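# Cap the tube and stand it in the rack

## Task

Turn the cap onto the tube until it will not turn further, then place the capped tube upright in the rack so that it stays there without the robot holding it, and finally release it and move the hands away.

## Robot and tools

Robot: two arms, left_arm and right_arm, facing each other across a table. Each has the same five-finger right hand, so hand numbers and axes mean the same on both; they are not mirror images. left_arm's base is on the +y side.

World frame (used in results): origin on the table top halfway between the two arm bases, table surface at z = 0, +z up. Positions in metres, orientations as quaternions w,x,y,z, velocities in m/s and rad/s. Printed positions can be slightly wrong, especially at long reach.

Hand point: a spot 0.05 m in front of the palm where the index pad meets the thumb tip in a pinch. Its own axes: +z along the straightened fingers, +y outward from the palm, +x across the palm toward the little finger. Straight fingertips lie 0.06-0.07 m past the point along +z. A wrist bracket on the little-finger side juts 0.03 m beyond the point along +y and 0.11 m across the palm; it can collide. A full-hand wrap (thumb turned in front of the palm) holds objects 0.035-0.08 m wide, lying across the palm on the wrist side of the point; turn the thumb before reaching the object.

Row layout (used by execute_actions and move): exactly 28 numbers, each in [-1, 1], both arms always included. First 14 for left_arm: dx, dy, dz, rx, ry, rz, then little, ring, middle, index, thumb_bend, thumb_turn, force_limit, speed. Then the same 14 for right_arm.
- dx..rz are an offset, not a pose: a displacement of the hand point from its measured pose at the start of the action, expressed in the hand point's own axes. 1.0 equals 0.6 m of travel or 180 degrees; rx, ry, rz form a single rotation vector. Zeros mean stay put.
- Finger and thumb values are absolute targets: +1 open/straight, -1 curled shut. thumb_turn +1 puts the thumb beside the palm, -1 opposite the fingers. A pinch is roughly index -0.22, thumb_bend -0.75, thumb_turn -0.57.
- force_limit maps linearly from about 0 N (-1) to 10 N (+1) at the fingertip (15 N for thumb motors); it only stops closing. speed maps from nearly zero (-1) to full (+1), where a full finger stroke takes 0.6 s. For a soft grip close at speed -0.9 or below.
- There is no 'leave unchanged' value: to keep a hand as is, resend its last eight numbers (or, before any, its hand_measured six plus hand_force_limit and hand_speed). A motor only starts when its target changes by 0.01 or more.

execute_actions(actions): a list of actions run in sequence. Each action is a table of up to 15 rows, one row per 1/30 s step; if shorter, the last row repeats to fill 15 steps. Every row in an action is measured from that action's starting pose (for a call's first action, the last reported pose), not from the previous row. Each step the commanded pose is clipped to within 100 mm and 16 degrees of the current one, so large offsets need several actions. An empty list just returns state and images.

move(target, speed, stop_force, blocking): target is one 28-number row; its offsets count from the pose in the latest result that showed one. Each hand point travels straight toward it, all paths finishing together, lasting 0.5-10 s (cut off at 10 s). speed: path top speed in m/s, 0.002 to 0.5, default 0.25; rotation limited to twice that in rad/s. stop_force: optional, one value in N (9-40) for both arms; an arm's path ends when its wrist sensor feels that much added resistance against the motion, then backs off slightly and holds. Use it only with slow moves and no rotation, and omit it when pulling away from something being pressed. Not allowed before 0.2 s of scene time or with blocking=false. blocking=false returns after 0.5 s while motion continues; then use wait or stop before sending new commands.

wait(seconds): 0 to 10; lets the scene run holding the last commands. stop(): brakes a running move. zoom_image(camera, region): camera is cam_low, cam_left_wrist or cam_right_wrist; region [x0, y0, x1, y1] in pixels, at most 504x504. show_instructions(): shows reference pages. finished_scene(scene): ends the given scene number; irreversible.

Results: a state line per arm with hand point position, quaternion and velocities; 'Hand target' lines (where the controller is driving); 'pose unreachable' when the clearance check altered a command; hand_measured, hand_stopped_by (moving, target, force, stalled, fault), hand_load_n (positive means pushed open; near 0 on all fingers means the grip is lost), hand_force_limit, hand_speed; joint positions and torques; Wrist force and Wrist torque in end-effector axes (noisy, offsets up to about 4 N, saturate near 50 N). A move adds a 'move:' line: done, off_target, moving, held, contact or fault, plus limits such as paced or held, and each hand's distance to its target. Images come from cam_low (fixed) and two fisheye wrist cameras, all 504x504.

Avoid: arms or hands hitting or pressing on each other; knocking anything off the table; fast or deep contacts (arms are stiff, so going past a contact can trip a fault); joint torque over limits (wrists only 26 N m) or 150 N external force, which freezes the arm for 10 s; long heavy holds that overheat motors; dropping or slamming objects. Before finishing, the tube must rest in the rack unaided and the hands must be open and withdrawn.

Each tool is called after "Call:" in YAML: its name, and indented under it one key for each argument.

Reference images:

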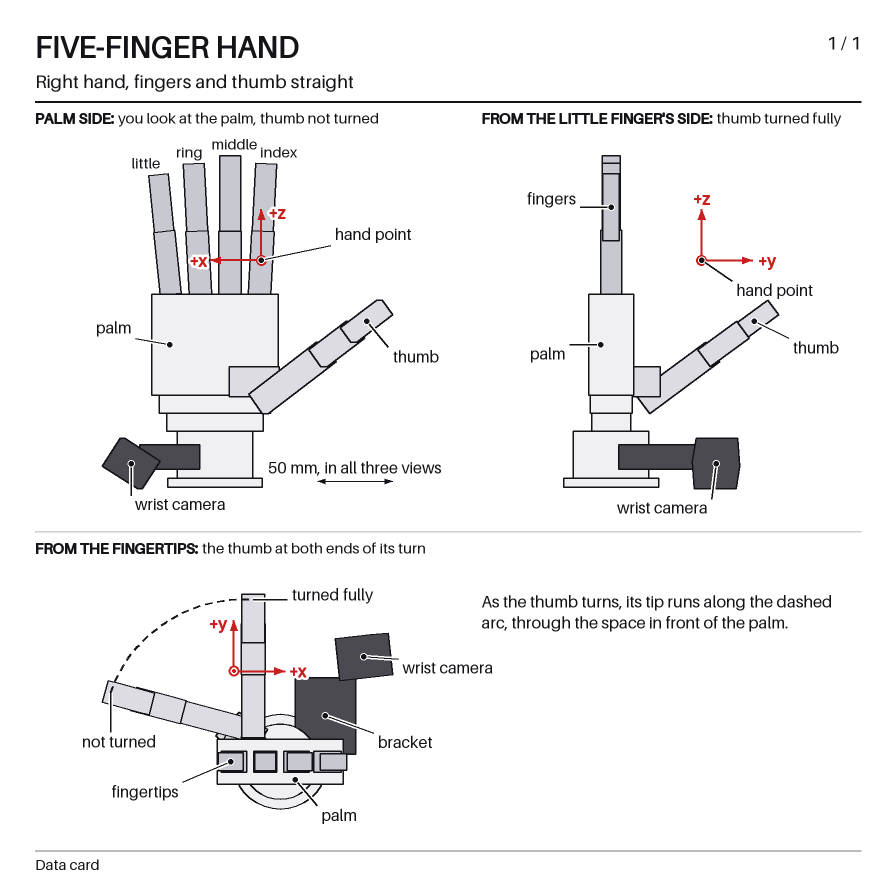

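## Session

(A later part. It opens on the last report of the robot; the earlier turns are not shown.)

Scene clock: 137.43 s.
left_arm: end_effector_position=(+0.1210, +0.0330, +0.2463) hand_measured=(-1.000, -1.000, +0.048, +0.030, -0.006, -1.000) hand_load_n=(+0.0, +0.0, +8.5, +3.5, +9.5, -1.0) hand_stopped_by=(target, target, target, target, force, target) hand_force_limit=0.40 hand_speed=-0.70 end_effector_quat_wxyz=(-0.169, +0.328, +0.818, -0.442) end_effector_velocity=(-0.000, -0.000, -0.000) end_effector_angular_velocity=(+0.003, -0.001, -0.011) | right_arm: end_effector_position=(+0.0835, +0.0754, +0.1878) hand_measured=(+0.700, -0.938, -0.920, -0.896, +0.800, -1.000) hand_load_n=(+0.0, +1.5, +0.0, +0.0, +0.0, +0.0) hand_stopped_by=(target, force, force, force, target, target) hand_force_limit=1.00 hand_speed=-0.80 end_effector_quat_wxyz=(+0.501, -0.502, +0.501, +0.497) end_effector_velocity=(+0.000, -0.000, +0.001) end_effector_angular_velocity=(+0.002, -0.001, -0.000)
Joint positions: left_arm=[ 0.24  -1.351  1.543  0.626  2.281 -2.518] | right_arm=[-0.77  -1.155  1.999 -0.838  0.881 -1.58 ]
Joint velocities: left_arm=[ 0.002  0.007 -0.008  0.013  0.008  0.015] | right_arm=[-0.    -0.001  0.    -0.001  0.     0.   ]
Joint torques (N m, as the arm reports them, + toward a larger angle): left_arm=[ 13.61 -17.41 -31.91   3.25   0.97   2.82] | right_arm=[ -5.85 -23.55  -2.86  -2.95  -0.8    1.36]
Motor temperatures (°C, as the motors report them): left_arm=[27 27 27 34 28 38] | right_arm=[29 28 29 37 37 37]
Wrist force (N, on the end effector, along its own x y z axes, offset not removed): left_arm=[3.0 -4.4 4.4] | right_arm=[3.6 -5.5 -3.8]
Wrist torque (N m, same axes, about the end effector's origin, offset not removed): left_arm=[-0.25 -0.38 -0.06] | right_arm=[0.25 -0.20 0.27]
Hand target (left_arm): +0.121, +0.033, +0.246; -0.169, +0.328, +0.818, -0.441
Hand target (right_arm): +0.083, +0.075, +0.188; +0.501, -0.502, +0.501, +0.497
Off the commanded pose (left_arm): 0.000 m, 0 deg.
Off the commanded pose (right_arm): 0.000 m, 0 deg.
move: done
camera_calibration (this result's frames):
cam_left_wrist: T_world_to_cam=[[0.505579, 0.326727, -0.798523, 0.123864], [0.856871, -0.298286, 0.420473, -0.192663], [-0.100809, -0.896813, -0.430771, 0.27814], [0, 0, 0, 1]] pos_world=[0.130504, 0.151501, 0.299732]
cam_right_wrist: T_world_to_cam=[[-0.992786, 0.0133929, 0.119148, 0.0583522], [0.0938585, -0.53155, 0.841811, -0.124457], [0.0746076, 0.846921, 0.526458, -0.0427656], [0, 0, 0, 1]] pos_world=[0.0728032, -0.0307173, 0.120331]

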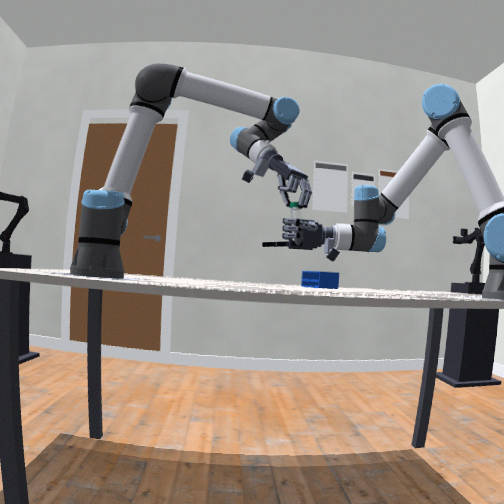

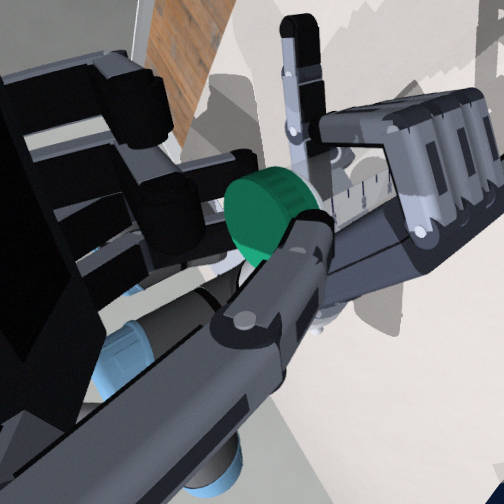

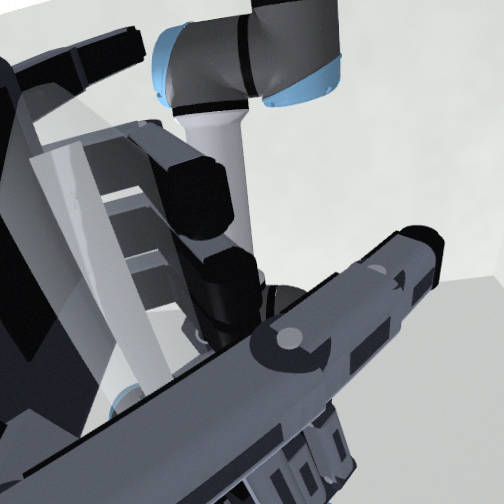

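Call:
execute_actions:
  actions:
    - [[0,0,0,0,0,0,-1,-1,0.045,0.03,-0.03,-1,0.4,-0.7,0,0,0,0,0,0,-1,-0.985,-0.985,-0.985,-0.3,-1,1,-0.5]]
    - [[0,0,0,0,0,0,-1,-1,0.045,0.03,-0.03,-1,0.4,-0.7,0,0,0,0,0,0,-1,-1,-1,-1,-0.3,-1,1,-0.5]]
    - [[0,0,0,0,0,0,-1,-1,0.045,0.03,-0.03,-1,0.4,-0.7,0,0,0,0,0,0,-1,-1,-1,-1,-0.3,-1,1,-0.5]]

Scene clock: 139.97 s.
left_arm: end_effector_position=(+0.1210, +0.0330, +0.2463) hand_measured=(-1.000, -1.000, +0.048, +0.030, -0.006, -1.000) hand_load_n=(+0.0, +0.0, +10.5, +6.0, +7.0, -2.5) hand_stopped_by=(target, target, target, target, force, target) hand_force_limit=0.40 hand_speed=-0.70 end_effector_quat_wxyz=(-0.169, +0.328, +0.818, -0.442) end_effector_velocity=(+0.000, +0.000, +0.001) end_effector_angular_velocity=(-0.002, -0.000, +0.001) | right_arm: end_effector_position=(+0.0835, +0.0754, +0.1878) hand_measured=(-0.464, -0.998, -0.974, -0.950, +0.072, -1.000) hand_load_n=(+0.0, +7.0, +8.5, +11.0, +6.0, +1.5) hand_stopped_by=(moving, target, force, force, moving, target) hand_force_limit=1.00 hand_speed=-0.50 end_effector_quat_wxyz=(+0.501, -0.502, +0.501, +0.497) end_effector_velocity=(+0.000, +0.000, -0.000) end_effector_angular_velocity=(-0.000, +0.002, -0.001)
Joint positions: left_arm=[ 0.24  -1.351  1.542  0.626  2.281 -2.518] | right_arm=[-0.77  -1.155  1.999 -0.838  0.881 -1.58 ]
Joint velocities: left_arm=[ 0.    -0.002  0.     0.    -0.    -0.   ] | right_arm=[ 0.     0.001 -0.    -0.     0.001  0.002]
Joint torques (N m, as the arm reports them, + toward a larger angle): left_arm=[ -1.68 -35.65  -8.99  -0.03  -3.93  -1.9 ] | right_arm=[  2.2  -25.61  -3.98  -2.68  -1.8    1.24]
Motor temperatures (°C, as the motors report them): left_arm=[27 27 27 34 28 38] | right_arm=[29 28 29 37 37 37]
Wrist force (N, on the end effector, along its own x y z axes, offset not removed): left_arm=[9.1 -11.5 8.8] | right_arm=[4.8 -14.6 -1.8]
Wrist torque (N m, same axes, about the end effector's origin, offset not removed): left_arm=[-0.50 -0.33 -0.23] | right_arm=[-0.30 0.06 0.54]
Hand target (left_arm): +0.121, +0.033, +0.246; -0.169, +0.328, +0.818, -0.442
Hand target (right_arm): +0.083, +0.075, +0.188; +0.501, -0.502, +0.501, +0.497
Off the commanded pose (left_arm): 0.000 m, 0 deg.
Off the commanded pose (right_arm): 0.000 m, 0 deg.
camera_calibration (this result's frames):
cam_left_wrist: T_world_to_cam=[[0.505566, 0.326751, -0.798522, 0.123846], [0.856883, -0.298249, 0.420474, -0.192694], [-0.100769, -0.896817, -0.430772, 0.278136], [0, 0, 0, 1]] pos_world=[0.130531, 0.151499, 0.299729]
cam_right_wrist: T_world_to_cam=[[-0.992786, 0.0134199, 0.119144, 0.0583698], [0.0938398, -0.531557, 0.841808, -0.124458], [0.0746287, 0.846916, 0.526463, -0.0427674], [0, 0, 0, 1]] pos_world=[0.0728195, -0.0307195, 0.120331]

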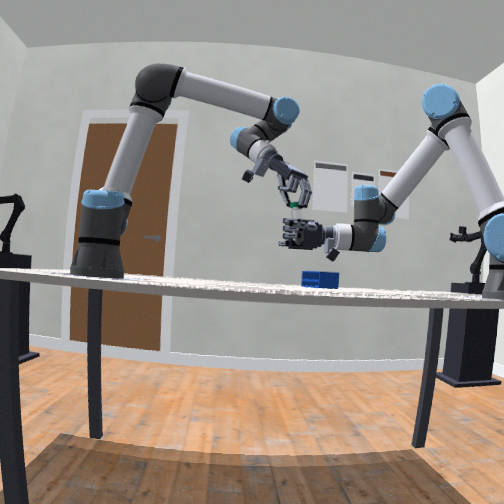

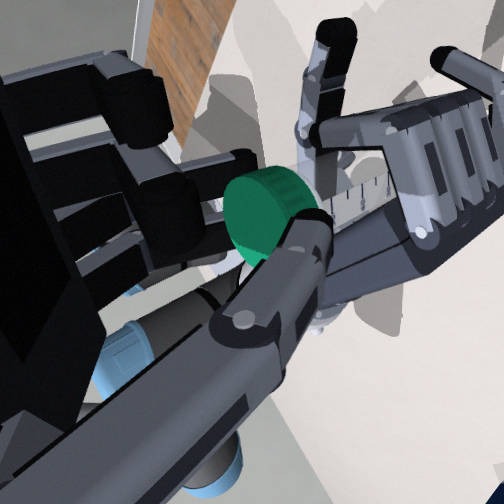

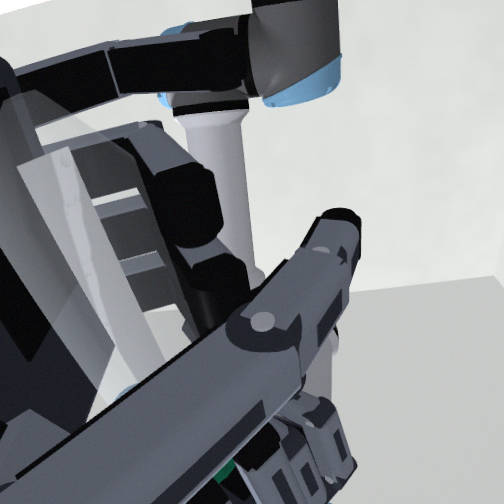

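Call:
execute_actions:
  actions:
    - [[0,0,0,0,0,0,-1,-1,0.12,0.1,0.06,-1,0.4,-0.85,0,0,0,0,0,0,-1,-1,-0.99,-0.99,-0.4,-1,1,-0.7]]
    - [[0,0,0,0,0,0,-1,-1,0.12,0.1,0.06,-1,0.4,-0.85,0,0,0,0,0,0,-1,-1,-1,-1,-0.4,-1,1,-0.7]]
    - [[0,0,0,0,0,0,-1,-1,0.12,0.1,0.06,-1,0.4,-0.85,0,0,0,0,0,0,-1,-1,-1,-1,-0.4,-1,1,-0.7]]

Call:
zoom_image:
  camera: "cam_low"
  region: [265,180,345,260]

Scene clock: 141.83 s.
left_arm: end_effector_position=(+0.1211, +0.0330, +0.2463) hand_measured=(-1.000, -1.000, +0.120, +0.100, +0.060, -1.000) hand_load_n=(+0.0, +0.0, +0.0, +0.0, +0.0, +0.0) hand_stopped_by=(target, target, target, target, target, target) hand_force_limit=0.40 hand_speed=-0.85 end_effector_quat_wxyz=(-0.169, +0.328, +0.818, -0.442) end_effector_velocity=(-0.000, +0.000, +0.000) end_effector_angular_velocity=(-0.000, +0.000, -0.000) | right_arm: end_effector_position=(+0.0835, +0.0754, +0.1878) hand_measured=(-1.000, -0.998, -0.982, -0.954, -0.052, -1.000) hand_load_n=(+0.0, +3.0, +11.0, +11.0, +14.0, +3.5) hand_stopped_by=(target, target, force, force, force, target) hand_force_limit=1.00 hand_speed=-0.70 end_effector_quat_wxyz=(+0.501, -0.502, +0.501, +0.497) end_effector_velocity=(-0.001, -0.000, +0.000) end_effector_angular_velocity=(+0.001, -0.002, +0.002)
Joint positions: left_arm=[ 0.24  -1.351  1.542  0.626  2.281 -2.518] | right_arm=[-0.77  -1.155  1.999 -0.838  0.881 -1.58 ]
Joint velocities: left_arm=[-0. -0. -0. -0.  0. -0.] | right_arm=[ 0.    -0.    -0.    -0.001 -0.002 -0.002]
Joint torques (N m, as the arm reports them, + toward a larger angle): left_arm=[ -1.52 -35.57  -9.73  -0.12   1.07  -1.89] | right_arm=[  3.18 -25.55  -3.4   -2.69  -1.99   1.3 ]
Motor temperatures (°C, as the motors report them): left_arm=[27 27 27 34 28 38] | right_arm=[29 28 29 37 37 37]
Wrist force (N, on the end effector, along its own x y z axes, offset not removed): left_arm=[0.4 -0.3 1.5] | right_arm=[0.5 2.1 -6.3]
Wrist torque (N m, same axes, about the end effector's origin, offset not removed): left_arm=[-0.35 -0.20 -0.10] | right_arm=[0.88 0.26 0.16]
Hand target (left_arm): +0.121, +0.033, +0.246; -0.169, +0.328, +0.818, -0.442
Hand target (right_arm): +0.083, +0.075, +0.188; +0.501, -0.502, +0.501, +0.497
Off the commanded pose (left_arm): 0.000 m, 0 deg.
Off the commanded pose (right_arm): 0.000 m, 0 deg.
camera_calibration (this result's frames):
cam_left_wrist: T_world_to_cam=[[0.505644, 0.326847, -0.798433, 0.123773], [0.856861, -0.29813, 0.420604, -0.192768], [-0.100564, -0.896822, -0.43081, 0.278108], [0, 0, 0, 1]] pos_world=[0.130558, 0.151489, 0.299715]
cam_right_wrist: T_world_to_cam=[[-0.992786, 0.0134197, 0.119144, 0.0583696], [0.0938401, -0.531557, 0.841808, -0.124458], [0.0746287, 0.846916, 0.526463, -0.0427674], [0, 0, 0, 1]] pos_world=[0.0728194, -0.0307195, 0.120331]

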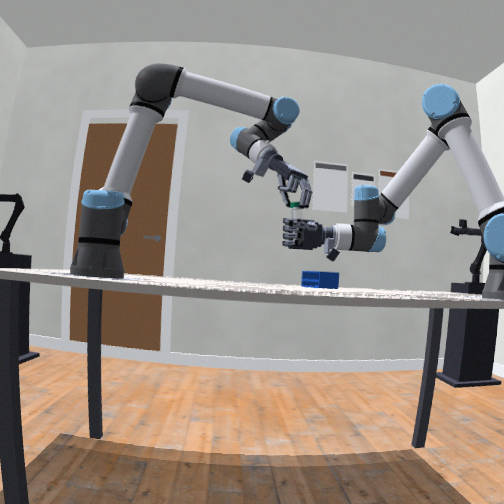

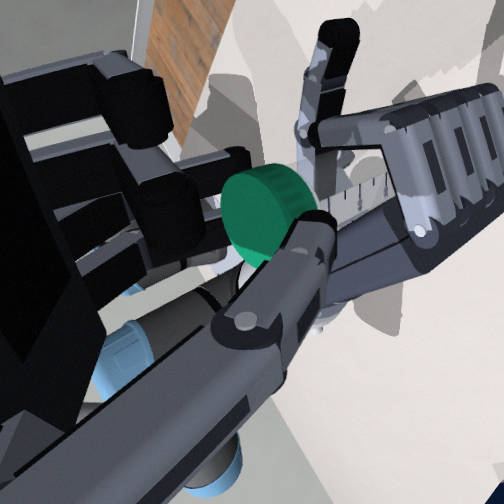

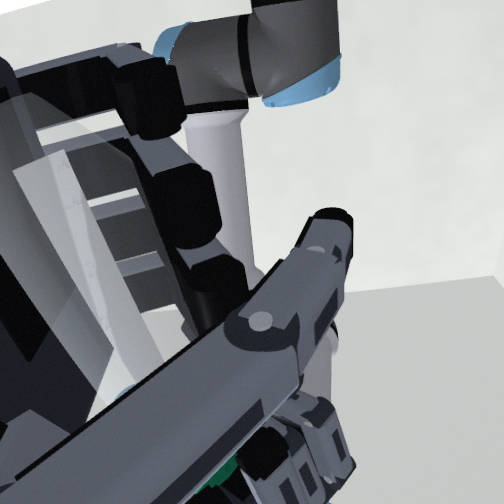

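Region (265, 180, 345, 260) of cam_low's 504x504 image, scaled by 6.300, with more detail than that image has.

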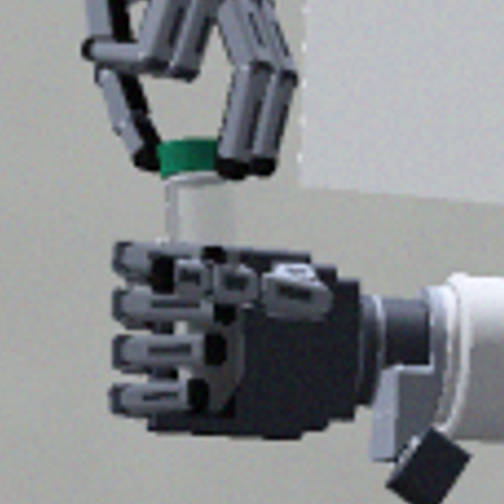

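Firm now. Open, return 45°, regrasp.

Call:
execute_actions:
  actions:
    - [[0,0,0,0,0,0,-1,-1,0.3,0.3,0.27,-1,0.4,-0.5,0,0,0,0,0,0,-1,-1,-1,-1,-0.4,-1,1,-0.7]]

Call:
move:
  target: [0.0035,0.0065,-0.0097,-0.0025,-0.208,-0.138,-1,-1,0.3,0.3,0.27,-1,0.4,-0.5,0,0,0,0,0,0,-1,-1,-1,-1,-0.4,-1,1,-0.7]
  speed: 0.25

Call:
zoom_image:
  camera: "cam_low"
  region: [277,187,317,227]

Call:
move:
  target: [0,0,0,0,0,0,-1,-1,0,0,-0.1,-1,-0.4,-0.9,0,0,0,0,0,0,-1,-1,-1,-1,-0.4,-1,1,-0.7]

Scene clock: 142.60 s.
left_arm: end_effector_position=(+0.1211, +0.0330, +0.2463) hand_measured=(-1.000, -1.000, +0.300, +0.300, +0.268, -1.000) hand_load_n=(+0.0, +0.0, +0.0, +0.0, +0.0, +0.0) hand_stopped_by=(target, target, target, target, moving, target) hand_force_limit=0.40 hand_speed=-0.50 end_effector_quat_wxyz=(-0.169, +0.328, +0.818, -0.442) end_effector_velocity=(+0.000, -0.000, -0.001) end_effector_angular_velocity=(+0.001, -0.000, -0.000) | right_arm: end_effector_position=(+0.0835, +0.0754, +0.1878) hand_measured=(-1.000, -0.998, -0.982, -0.954, -0.052, -1.000) hand_load_n=(+0.0, +3.0, +11.0, +11.0, +14.0, +3.5) hand_stopped_by=(target, target, force, force, force, target) hand_force_limit=1.00 hand_speed=-0.70 end_effector_quat_wxyz=(+0.501, -0.502, +0.501, +0.497) end_effector_velocity=(+0.000, +0.000, +0.000) end_effector_angular_velocity=(+0.001, -0.001, -0.001)
Joint positions: left_arm=[ 0.24  -1.351  1.542  0.626  2.281 -2.518] | right_arm=[-0.77  -1.155  1.999 -0.838  0.881 -1.58 ]
Joint velocities: left_arm=[ 0.     0.001  0.    -0.     0.     0.001] | right_arm=[-0.    -0.     0.    -0.001  0.    -0.   ]
Joint torques (N m, as the arm reports them, + toward a larger angle): left_arm=[ -0.77 -35.94  -9.62  -0.05   1.19  -1.92] | right_arm=[  3.18 -25.76  -4.43  -2.6   -1.97   1.23]
Motor temperatures (°C, as the motors report them): left_arm=[27 27 27 34 28 38] | right_arm=[29 28 29 37 37 37]
Wrist force (N, on the end effector, along its own x y z axes, offset not removed): left_arm=[0.3 -1.2 1.6] | right_arm=[0.2 0.2 -0.7]
Wrist torque (N m, same axes, about the end effector's origin, offset not removed): left_arm=[-0.52 -0.24 -0.02] | right_arm=[0.10 -0.04 -0.18]
Hand target (left_arm): +0.121, +0.033, +0.246; -0.169, +0.328, +0.818, -0.442
Hand target (right_arm): +0.083, +0.075, +0.188; +0.501, -0.502, +0.501, +0.497
Off the commanded pose (left_arm): 0.000 m, 0 deg.
Off the commanded pose (right_arm): 0.000 m, 0 deg.
camera_calibration (this result's frames):
cam_left_wrist: T_world_to_cam=[[0.505644, 0.326847, -0.798433, 0.123773], [0.856861, -0.29813, 0.420604, -0.192768], [-0.100564, -0.896822, -0.43081, 0.278109], [0, 0, 0, 1]] pos_world=[0.130558, 0.151489, 0.299715]
cam_right_wrist: T_world_to_cam=[[-0.992786, 0.0134198, 0.119144, 0.0583697], [0.09384, -0.531557, 0.841808, -0.124458], [0.0746287, 0.846916, 0.526463, -0.0427674], [0, 0, 0, 1]] pos_world=[0.0728194, -0.0307195, 0.120331]

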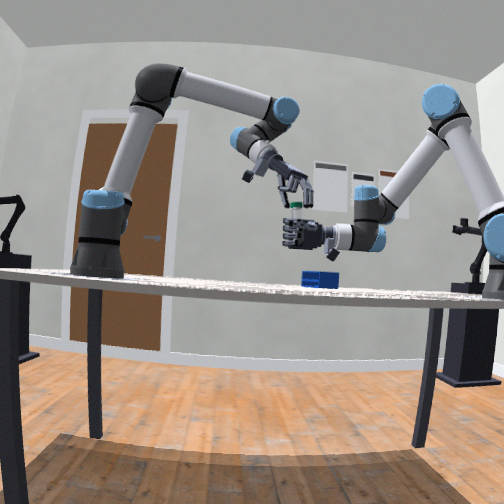

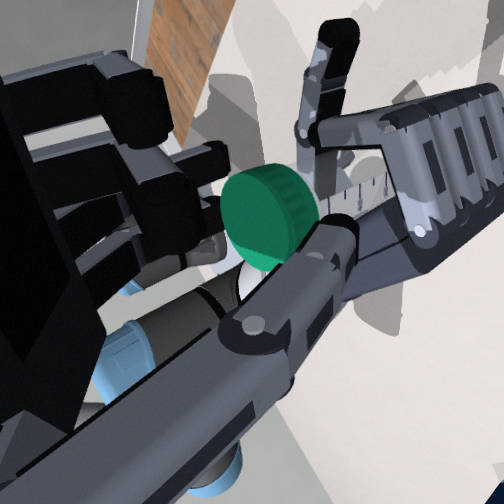

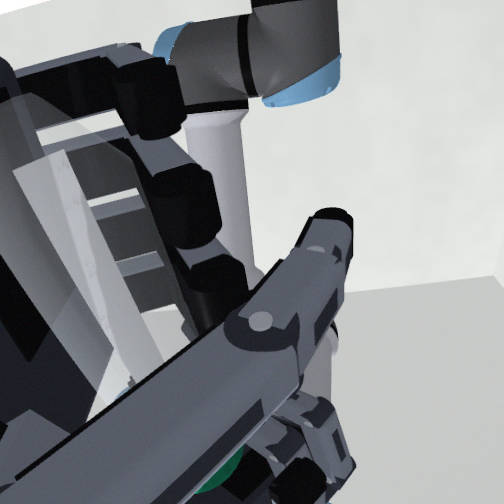

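Scene clock: 144.73 s.
left_arm: end_effector_position=(+0.1240, +0.0394, +0.2461) hand_measured=(-1.000, -1.000, +0.300, +0.300, +0.270, -1.000) hand_load_n=(+0.0, +0.0, +0.0, +0.0, +0.0, +0.0) hand_stopped_by=(target, target, target, target, target, target) hand_force_limit=0.40 hand_speed=-0.50 end_effector_quat_wxyz=(-0.011, +0.010, -0.880, +0.474) end_effector_velocity=(-0.000, -0.001, -0.000) end_effector_angular_velocity=(+0.001, -0.002, +0.012) | right_arm: end_effector_position=(+0.0835, +0.0754, +0.1878) hand_measured=(-1.000, -0.998, -0.982, -0.954, -0.052, -1.000) hand_load_n=(+0.0, +3.0, +11.0, +11.0, +14.0, +3.5) hand_stopped_by=(target, target, force, force, force, target) hand_force_limit=1.00 hand_speed=-0.70 end_effector_quat_wxyz=(+0.501, -0.502, +0.501, +0.497) end_effector_velocity=(+0.000, +0.000, +0.000) end_effector_angular_velocity=(+0.000, +0.002, -0.001)
Joint positions: left_arm=[-0.12  -1.573  1.755  0.414  1.37  -3.264] | right_arm=[-0.77  -1.155  1.999 -0.838  0.881 -1.58 ]
Joint velocities: left_arm=[-0.006  0.003 -0.002  0.002 -0.016 -0.009] | right_arm=[ 0.     0.     0.    -0.     0.001  0.002]
Joint torques (N m, as the arm reports them, + toward a larger angle): left_arm=[-10.54 -10.02 -34.6    2.29  -1.78  -2.5 ] | right_arm=[  2.18 -25.52  -4.19  -2.81  -1.74   1.35]
Motor temperatures (°C, as the motors report them): left_arm=[27 27 27 34 28 38] | right_arm=[29 28 29 37 37 37]
Wrist force (N, on the end effector, along its own x y z axes, offset not removed): left_arm=[1.7 -1.1 1.5] | right_arm=[-0.9 0.3 -1.5]
Wrist torque (N m, same axes, about the end effector's origin, offset not removed): left_arm=[-0.49 -0.47 -0.04] | right_arm=[0.14 0.48 0.01]
Hand target (left_arm): +0.124, +0.039, +0.246; +0.012, -0.010, +0.880, -0.474
Hand target (right_arm): +0.083, +0.075, +0.188; +0.501, -0.502, +0.501, +0.497
Off the commanded pose (left_arm): 0.000 m, 0 deg.
Off the commanded pose (right_arm): 0.000 m, 0 deg.
move: done
camera_calibration (this result's frames):
cam_left_wrist: T_world_to_cam=[[0.125973, 0.585737, -0.800651, 0.157515], [0.818746, 0.394343, 0.417311, -0.215082], [0.560166, -0.7081, -0.429894, 0.194484], [0, 0, 0, 1]] pos_world=[0.0473123, 0.130267, 0.299478]
cam_right_wrist: T_world_to_cam=[[-0.992786, 0.01342, 0.119144, 0.0583697], [0.0938398, -0.531557, 0.841808, -0.124458], [0.0746289, 0.846916, 0.526463, -0.0427674], [0, 0, 0, 1]] pos_world=[0.0728195, -0.0307195, 0.120331]

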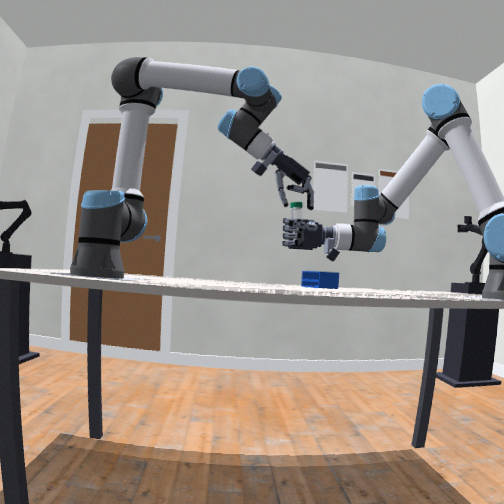

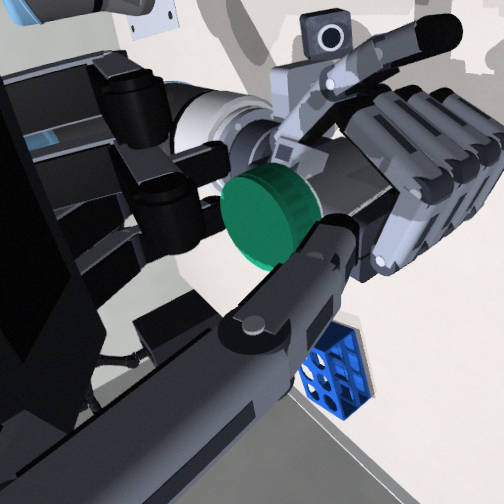

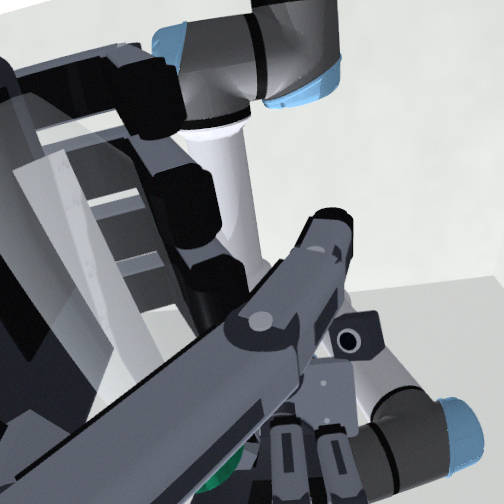

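Region (277, 187, 317, 227) of cam_low's 504x504 image, scaled by 12.600, with more detail than that image has.

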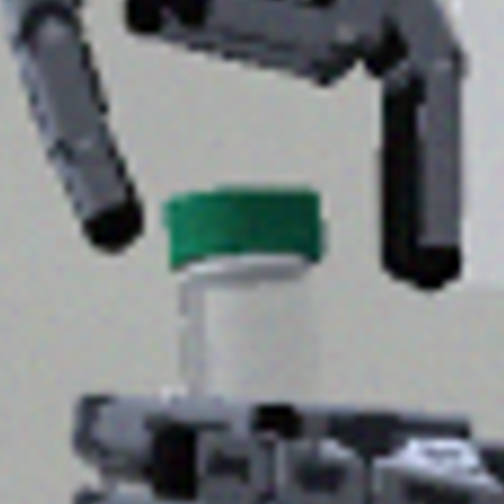

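Scene clock: 146.90 s.
left_arm: end_effector_position=(+0.1240, +0.0394, +0.2461) hand_measured=(-1.000, -1.000, +0.068, +0.018, +0.070, -1.000) hand_load_n=(+0.0, +0.0, +0.0, +5.5, +4.5, -0.5) hand_stopped_by=(target, target, force, force, force, target) hand_force_limit=-0.40 hand_speed=-0.90 end_effector_quat_wxyz=(-0.011, +0.010, -0.880, +0.474) end_effector_velocity=(+0.000, -0.000, +0.000) end_effector_angular_velocity=(-0.000, +0.001, +0.001) | right_arm: end_effector_position=(+0.0835, +0.0754, +0.1878) hand_measured=(-1.000, -0.998, -0.982, -0.954, -0.052, -1.000) hand_load_n=(+0.0, +0.0, +9.0, +0.5, +12.5, +3.5) hand_stopped_by=(target, target, force, force, force, target) hand_force_limit=1.00 hand_speed=-0.70 end_effector_quat_wxyz=(+0.501, -0.502, +0.501, +0.497) end_effector_velocity=(-0.000, -0.000, +0.000) end_effector_angular_velocity=(+0.000, +0.001, +0.001)
Joint positions: left_arm=[-0.12  -1.573  1.755  0.414  1.37  -3.264] | right_arm=[-0.77  -1.155  1.999 -0.838  0.881 -1.58 ]
Joint velocities: left_arm=[ 0.     0.    -0.     0.     0.    -0.001] | right_arm=[ 0.    -0.001 -0.     0.001 -0.001  0.001]
Joint torques (N m, as the arm reports them, + toward a larger angle): left_arm=[ 10.09 -29.92 -12.21   2.06   0.17   2.57] | right_arm=[  2.7  -25.93  -3.83  -2.68  -1.92   1.33]
Motor temperatures (°C, as the motors report them): left_arm=[27 27 27 34 28 38] | right_arm=[29 28 29 37 37 37]
Wrist force (N, on the end effector, along its own x y z axes, offset not removed): left_arm=[0.9 -1.1 1.9] | right_arm=[1.0 -5.2 0.9]
Wrist torque (N m, same axes, about the end effector's origin, offset not removed): left_arm=[-0.48 -0.42 -0.01] | right_arm=[-0.78 -0.08 -0.19]
Hand target (left_arm): +0.124, +0.039, +0.246; +0.011, -0.010, +0.880, -0.474
Hand target (right_arm): +0.083, +0.075, +0.188; +0.501, -0.502, +0.501, +0.497
Off the commanded pose (left_arm): 0.000 m, 0 deg.
Off the commanded pose (right_arm): 0.000 m, 0 deg.
move: done
camera_calibration (this result's frames):
cam_left_wrist: T_world_to_cam=[[0.125975, 0.585751, -0.800641, 0.1575], [0.818759, 0.394317, 0.417309, -0.215079], [0.560146, -0.708103, -0.429915, 0.194494], [0, 0, 0, 1]] pos_world=[0.0473114, 0.130275, 0.299471]
cam_right_wrist: T_world_to_cam=[[-0.992786, 0.01342, 0.119145, 0.058369], [0.0938411, -0.531556, 0.841809, -0.124458], [0.0746295, 0.846917, 0.526462, -0.0427661], [0, 0, 0, 1]] pos_world=[0.0728188, -0.0307203, 0.12033]

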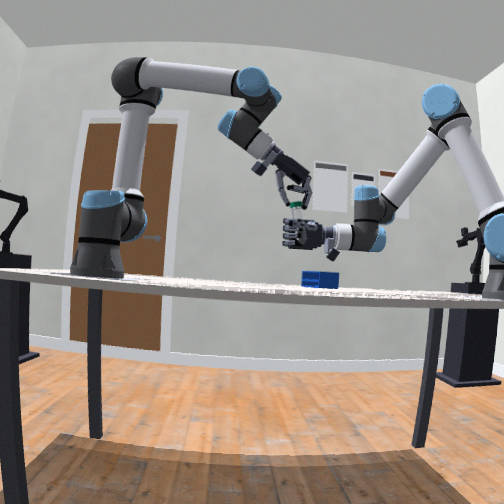

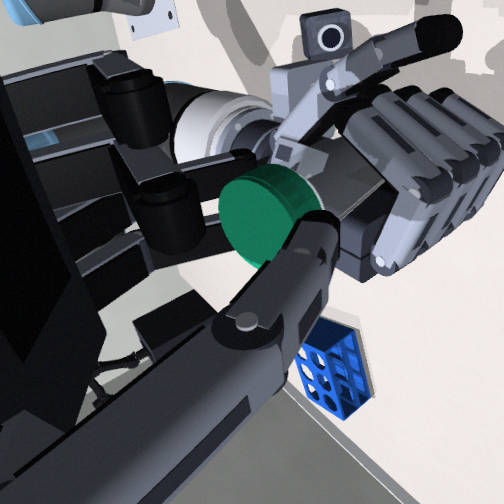

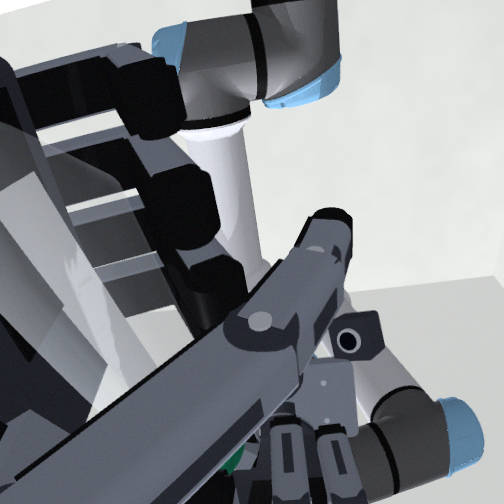

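Call:
execute_actions:
  actions:
    - [[0,0,0,0,0,0,-1,-1,-0.02,-0.02,-0.12,-1,0.2,-0.9,0,0,0,0,0,0,-1,-1,-0.99,-0.99,-0.45,-1,1,-0.7]]
    - [[0.0006,-0.00185,0.00277,0,0.0555,0.037,-1,-1,-0.02,-0.02,-0.12,-1,0.2,-0.9,0,0,0,0,0,0,-1,-1,-1,-1,-0.5,-1,1,-0.7]]
    - [[0.0006,-0.00185,0.00277,0,0.0555,0.037,-1,-1,-0.02,-0.02,-0.12,-1,0.2,-0.9,0,0,0,0,0,0,-1,-1,-1,-0.99,-0.45,-1,1,-0.7]]
    - [[0.0006,-0.00185,0.00277,0,0.0555,0.037,-1,-1,-0.02,-0.02,-0.12,-1,0.2,-0.9,0,0,0,0,0,0,-1,-1,-1,-1,-0.5,-1,1,-0.7]]
    - [[0.0006,-0.00185,0.00277,0,0.0555,0.037,-1,-1,-0.02,-0.02,-0.12,-1,0.2,-0.9,0,0,0,0,0,0,-1,-1,-1,-0.99,-0.45,-1,1,-0.7]]

Call:
zoom_image:
  camera: "cam_left_wrist"
  region: [200,100,450,300]

Scene clock: 149.90 s.
left_arm: end_effector_position=(+0.1216, +0.0328, +0.2470) hand_measured=(-1.000, -1.000, +0.038, +0.014, +0.062, -1.000) hand_load_n=(+0.0, +0.0, +7.5, +2.0, +8.0, +0.0) hand_stopped_by=(target, target, force, force, force, target) hand_force_limit=0.20 hand_speed=-0.90 end_effector_quat_wxyz=(-0.170, +0.338, +0.815, -0.440) end_effector_velocity=(-0.001, +0.000, -0.001) end_effector_angular_velocity=(+0.024, -0.008, -0.081) | right_arm: end_effector_position=(+0.0835, +0.0754, +0.1878) hand_measured=(-1.000, -0.998, -0.986, -0.990, -0.076, -1.000) hand_load_n=(+0.0, +0.0, +10.5, +0.5, +14.5, +4.0) hand_stopped_by=(target, target, force, target, force, target) hand_force_limit=1.00 hand_speed=-0.70 end_effector_quat_wxyz=(+0.501, -0.502, +0.501, +0.497) end_effector_velocity=(+0.000, -0.000, +0.000) end_effector_angular_velocity=(+0.001, -0.001, -0.000)
Joint positions: left_arm=[ 0.245 -1.341  1.531  0.645  2.295 -2.486] | right_arm=[-0.77  -1.155  1.999 -0.838  0.881 -1.58 ]
Joint velocities: left_arm=[ 0.018  0.053 -0.056  0.098  0.058  0.108] | right_arm=[-0.     0.     0.    -0.001 -0.    -0.001]
Joint torques (N m, as the arm reports them, + toward a larger angle): left_arm=[  9.   -17.23 -32.04   3.68   2.62   3.15] | right_arm=[  3.32 -25.9   -5.17  -1.83  -1.83   1.34]
Motor temperatures (°C, as the motors report them): left_arm=[27 27 27 34 28 38] | right_arm=[29 28 29 37 37 37]
Wrist force (N, on the end effector, along its own x y z axes, offset not removed): left_arm=[1.1 -1.5 1.5] | right_arm=[4.8 -4.2 4.2]
Wrist torque (N m, same axes, about the end effector's origin, offset not removed): left_arm=[-0.37 -0.44 0.07] | right_arm=[-0.72 -0.74 0.03]
Hand target (left_arm): +0.121, +0.033, +0.247; -0.172, +0.342, +0.814, -0.438
Hand target (right_arm): +0.083, +0.075, +0.188; +0.501, -0.502, +0.501, +0.497
Off the commanded pose (left_arm): 0.000 m, 1 deg.
Off the commanded pose (right_arm): 0.000 m, 0 deg.
camera_calibration (this result's frames):
cam_left_wrist: T_world_to_cam=[[0.517624, 0.313827, -0.795976, 0.122581], [0.84757, -0.315295, 0.426866, -0.193409], [-0.117005, -0.895601, -0.429195, 0.279843], [0, 0, 0, 1]] pos_world=[0.13322, 0.151178, 0.300238]
cam_right_wrist: T_world_to_cam=[[-0.992787, 0.0134191, 0.119138, 0.058371], [0.0938349, -0.531563, 0.841805, -0.124455], [0.0746257, 0.846913, 0.526469, -0.0427666], [0, 0, 0, 1]] pos_world=[0.0728197, -0.0307193, 0.120328]

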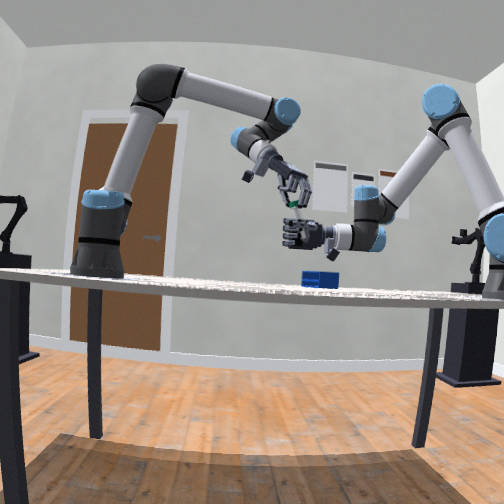

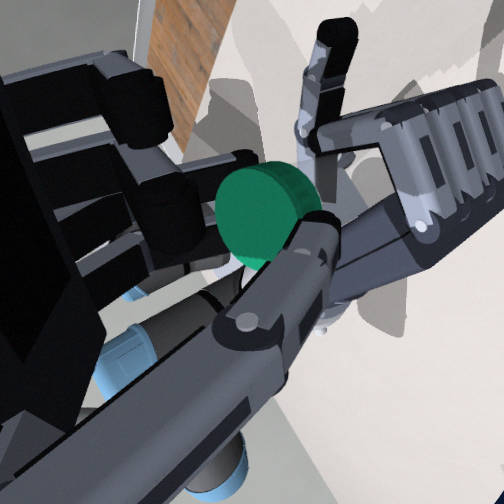

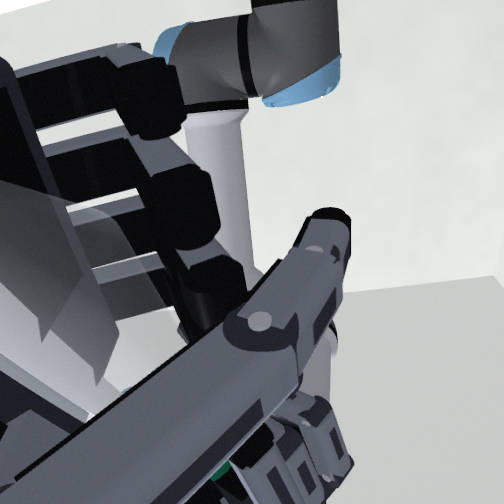

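Region (200, 100, 450, 300) of cam_left_wrist's 504x504 image, scaled by 2.016, with more detail than that image has; it fills the top 403 rows of this view, and the rest is white.

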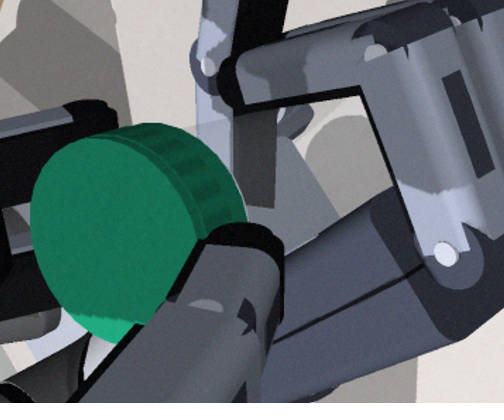

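Call:
zoom_image:
  camera: "cam_low"
  region: [265,180,345,260]

Region (265, 180, 345, 260) of cam_low's 504x504 image, scaled by 6.300, with more detail than that image has.

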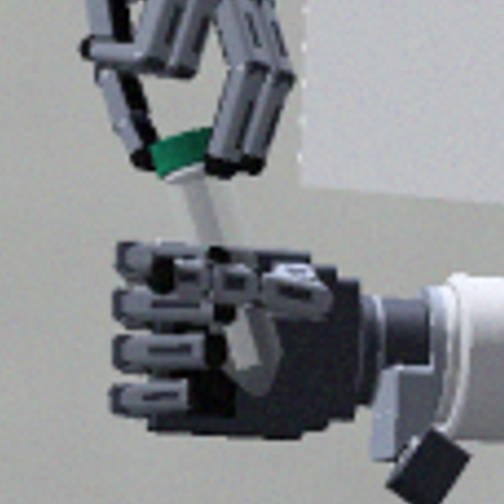

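Call:
move:
  target: [0,0,0,0,0,0,-1,-1,-0.03,-0.03,-0.13,-1,0.2,-0.9,0,0,0,0,0,0,0.7,0.7,0.7,-0.99,0.8,-1,1,0]

Call:
move:
  target: [0,0,0,0,0,0,-1,-1,-0.03,-0.03,-0.13,-1,0.2,-0.9,0,0,0.03,0,0,0,0.7,0.7,0.7,0.7,0.8,-1,1,0]
  speed: 0.01

Call:
zoom_image:
  camera: "cam_low"
  region: [265,180,345,260]

Scene clock: 152.27 s.
left_arm: end_effector_position=(+0.1216, +0.0328, +0.2470) hand_measured=(-1.000, -1.000, +0.038, -0.006, +0.066, -1.000) hand_load_n=(+0.0, +0.0, +5.0, +7.0, +10.0, -1.0) hand_stopped_by=(target, target, force, force, force, target) hand_force_limit=0.20 hand_speed=-0.90 end_effector_quat_wxyz=(-0.170, +0.338, +0.815, -0.440) end_effector_velocity=(-0.000, +0.000, +0.000) end_effector_angular_velocity=(-0.000, +0.000, -0.000) | right_arm: end_effector_position=(+0.0835, +0.0754, +0.1878) hand_measured=(+0.700, +0.700, +0.700, -0.990, +0.800, -1.000) hand_load_n=(+0.0, +0.0, +0.0, +1.0, +0.0, +0.0) hand_stopped_by=(target, target, target, target, target, target) hand_force_limit=1.00 hand_speed=0.00 end_effector_quat_wxyz=(+0.501, -0.502, +0.501, +0.497) end_effector_velocity=(-0.001, -0.000, -0.000) end_effector_angular_velocity=(-0.001, +0.001, +0.002)
Joint positions: left_arm=[ 0.245 -1.341  1.531  0.645  2.295 -2.486] | right_arm=[-0.77  -1.155  1.999 -0.838  0.881 -1.58 ]
Joint velocities: left_arm=[-0. -0.  0.  0. -0. -0.] | right_arm=[ 0.    -0.     0.     0.002 -0.002 -0.   ]
Joint torques (N m, as the arm reports them, + toward a larger angle): left_arm=[ -9.11 -40.41  -9.59  -1.    -0.93  -2.68] | right_arm=[  2.38 -26.73  -6.23  -1.93  -1.87   1.27]
Motor temperatures (°C, as the motors report them): left_arm=[27 27 27 34 28 38] | right_arm=[29 28 29 37 37 37]
Wrist force (N, on the end effector, along its own x y z axes, offset not removed): left_arm=[1.4 -1.5 1.9] | right_arm=[-3.6 -4.0 0.2]
Wrist torque (N m, same axes, about the end effector's origin, offset not removed): left_arm=[-0.53 -0.43 -0.02] | right_arm=[-0.80 0.64 -0.38]
Hand target (left_arm): +0.122, +0.033, +0.247; -0.170, +0.338, +0.815, -0.440
Hand target (right_arm): +0.083, +0.075, +0.188; +0.501, -0.502, +0.501, +0.497
Off the commanded pose (left_arm): 0.000 m, 0 deg.
Off the commanded pose (right_arm): 0.000 m, 0 deg.
move: done
camera_calibration (this result's frames):
cam_left_wrist: T_world_to_cam=[[0.517625, 0.313828, -0.795975, 0.12258], [0.84757, -0.315295, 0.426866, -0.193409], [-0.117005, -0.895601, -0.429195, 0.279843], [0, 0, 0, 1]] pos_world=[0.13322, 0.151178, 0.300238]
cam_right_wrist: T_world_to_cam=[[-0.992787, 0.0134188, 0.119138, 0.0583708], [0.0938353, -0.531563, 0.841805, -0.124455], [0.0746255, 0.846913, 0.526469, -0.0427665], [0, 0, 0, 1]] pos_world=[0.0728195, -0.0307193, 0.120328]

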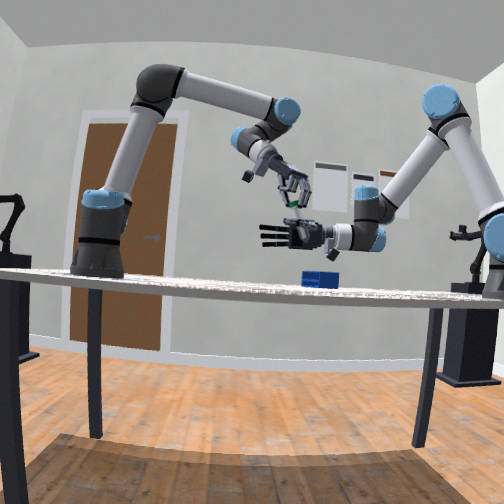

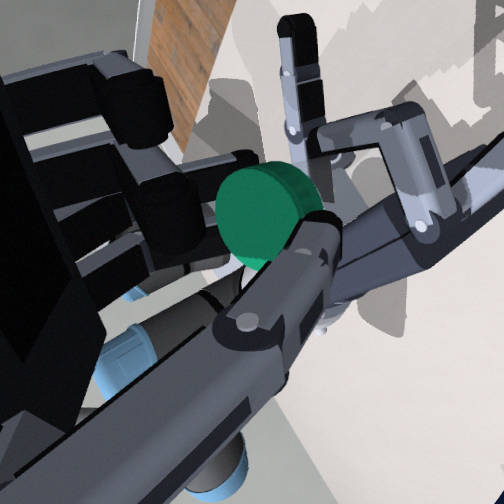

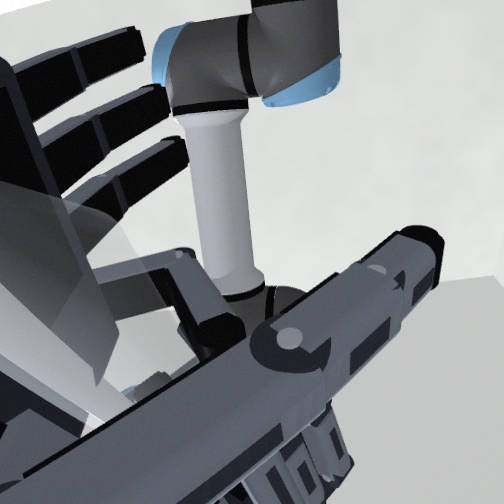

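Scene clock: 154.30 s.
left_arm: end_effector_position=(+0.1216, +0.0328, +0.2470) hand_measured=(-1.000, -1.000, +0.038, -0.006, +0.066, -1.000) hand_load_n=(+0.0, +0.0, +2.0, +4.0, +5.0, -1.5) hand_stopped_by=(target, target, force, force, force, target) hand_force_limit=0.20 hand_speed=-0.90 end_effector_quat_wxyz=(-0.170, +0.338, +0.815, -0.440) end_effector_velocity=(-0.000, -0.000, -0.000) end_effector_angular_velocity=(+0.001, +0.000, -0.001) | right_arm: end_effector_position=(+0.0835, +0.0931, +0.1877) hand_measured=(+0.700, +0.700, +0.700, +0.700, +0.800, -1.000) hand_load_n=(+0.0, +0.0, +0.0, +0.0, +0.0, +0.0) hand_stopped_by=(target, target, target, target, target, target) hand_force_limit=1.00 hand_speed=0.00 end_effector_quat_wxyz=(+0.501, -0.502, +0.501, +0.497) end_effector_velocity=(+0.000, +0.002, +0.000) end_effector_angular_velocity=(+0.000, -0.001, +0.001)
Joint positions: left_arm=[ 0.245 -1.341  1.531  0.645  2.295 -2.486] | right_arm=[-0.744 -1.126  1.95  -0.819  0.907 -1.58 ]
Joint velocities: left_arm=[-0.001  0.001  0.    -0.    -0.    -0.   ] | right_arm=[ 0.003  0.003 -0.007  0.003  0.002 -0.001]
Joint torques (N m, as the arm reports them, + toward a larger angle): left_arm=[ -9.05 -38.08 -10.16  -0.93  -0.52  -2.51] | right_arm=[  9.66 -23.58 -26.62   0.5    2.95   2.44]
Motor temperatures (°C, as the motors report them): left_arm=[27 27 27 34 28 38] | right_arm=[29 28 29 37 37 37]
Wrist force (N, on the end effector, along its own x y z axes, offset not removed): left_arm=[2.5 -2.0 0.4] | right_arm=[2.5 2.8 -1.6]
Wrist torque (N m, same axes, about the end effector's origin, offset not removed): left_arm=[-0.78 -0.53 0.04] | right_arm=[0.35 -0.09 0.33]
Hand target (left_arm): +0.122, +0.033, +0.247; -0.170, +0.338, +0.815, -0.440
Hand target (right_arm): +0.084, +0.093, +0.188; +0.501, -0.502, +0.501, +0.497
Off the commanded pose (left_arm): 0.000 m, 0 deg.
Off the commanded pose (right_arm): 0.000 m, 0 deg.
move: done
camera_calibration (this result's frames):
cam_left_wrist: T_world_to_cam=[[0.517625, 0.313829, -0.795975, 0.12258], [0.84757, -0.315292, 0.426867, -0.19341], [-0.117001, -0.895602, -0.429195, 0.279844], [0, 0, 0, 1]] pos_world=[0.13322, 0.151179, 0.300239]
cam_right_wrist: T_world_to_cam=[[-0.992783, 0.013412, 0.119169, 0.0581955], [0.093863, -0.531586, 0.841788, -0.114933], [0.0746387, 0.846898, 0.52649, -0.0577677], [0, 0, 0, 1]] pos_world=[0.0728752, -0.012954, 0.120228]

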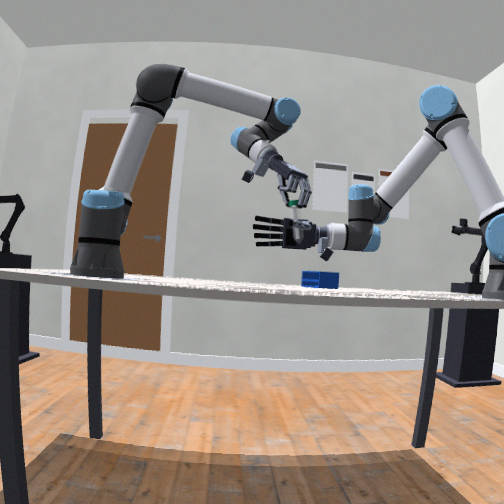

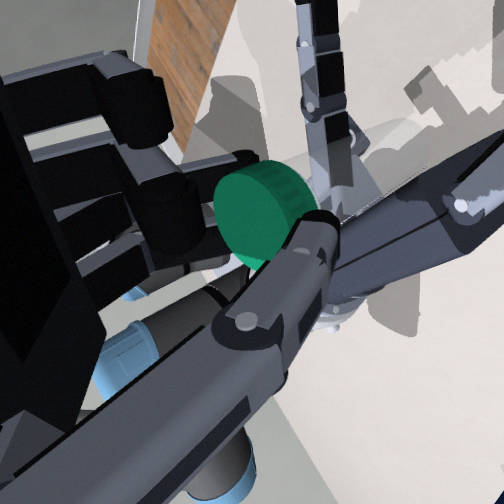

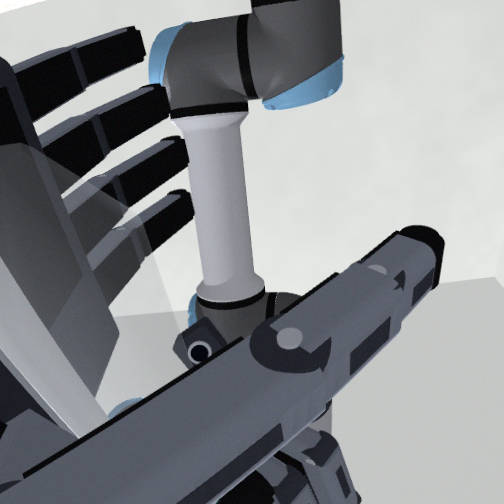

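Region (265, 180, 345, 260) of cam_low's 504x504 image, scaled by 6.300, with more detail than that image has.

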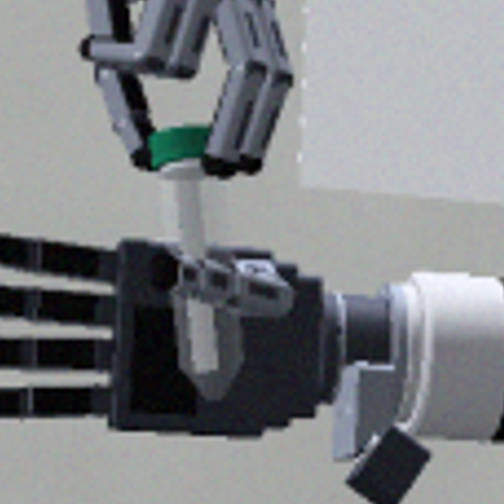

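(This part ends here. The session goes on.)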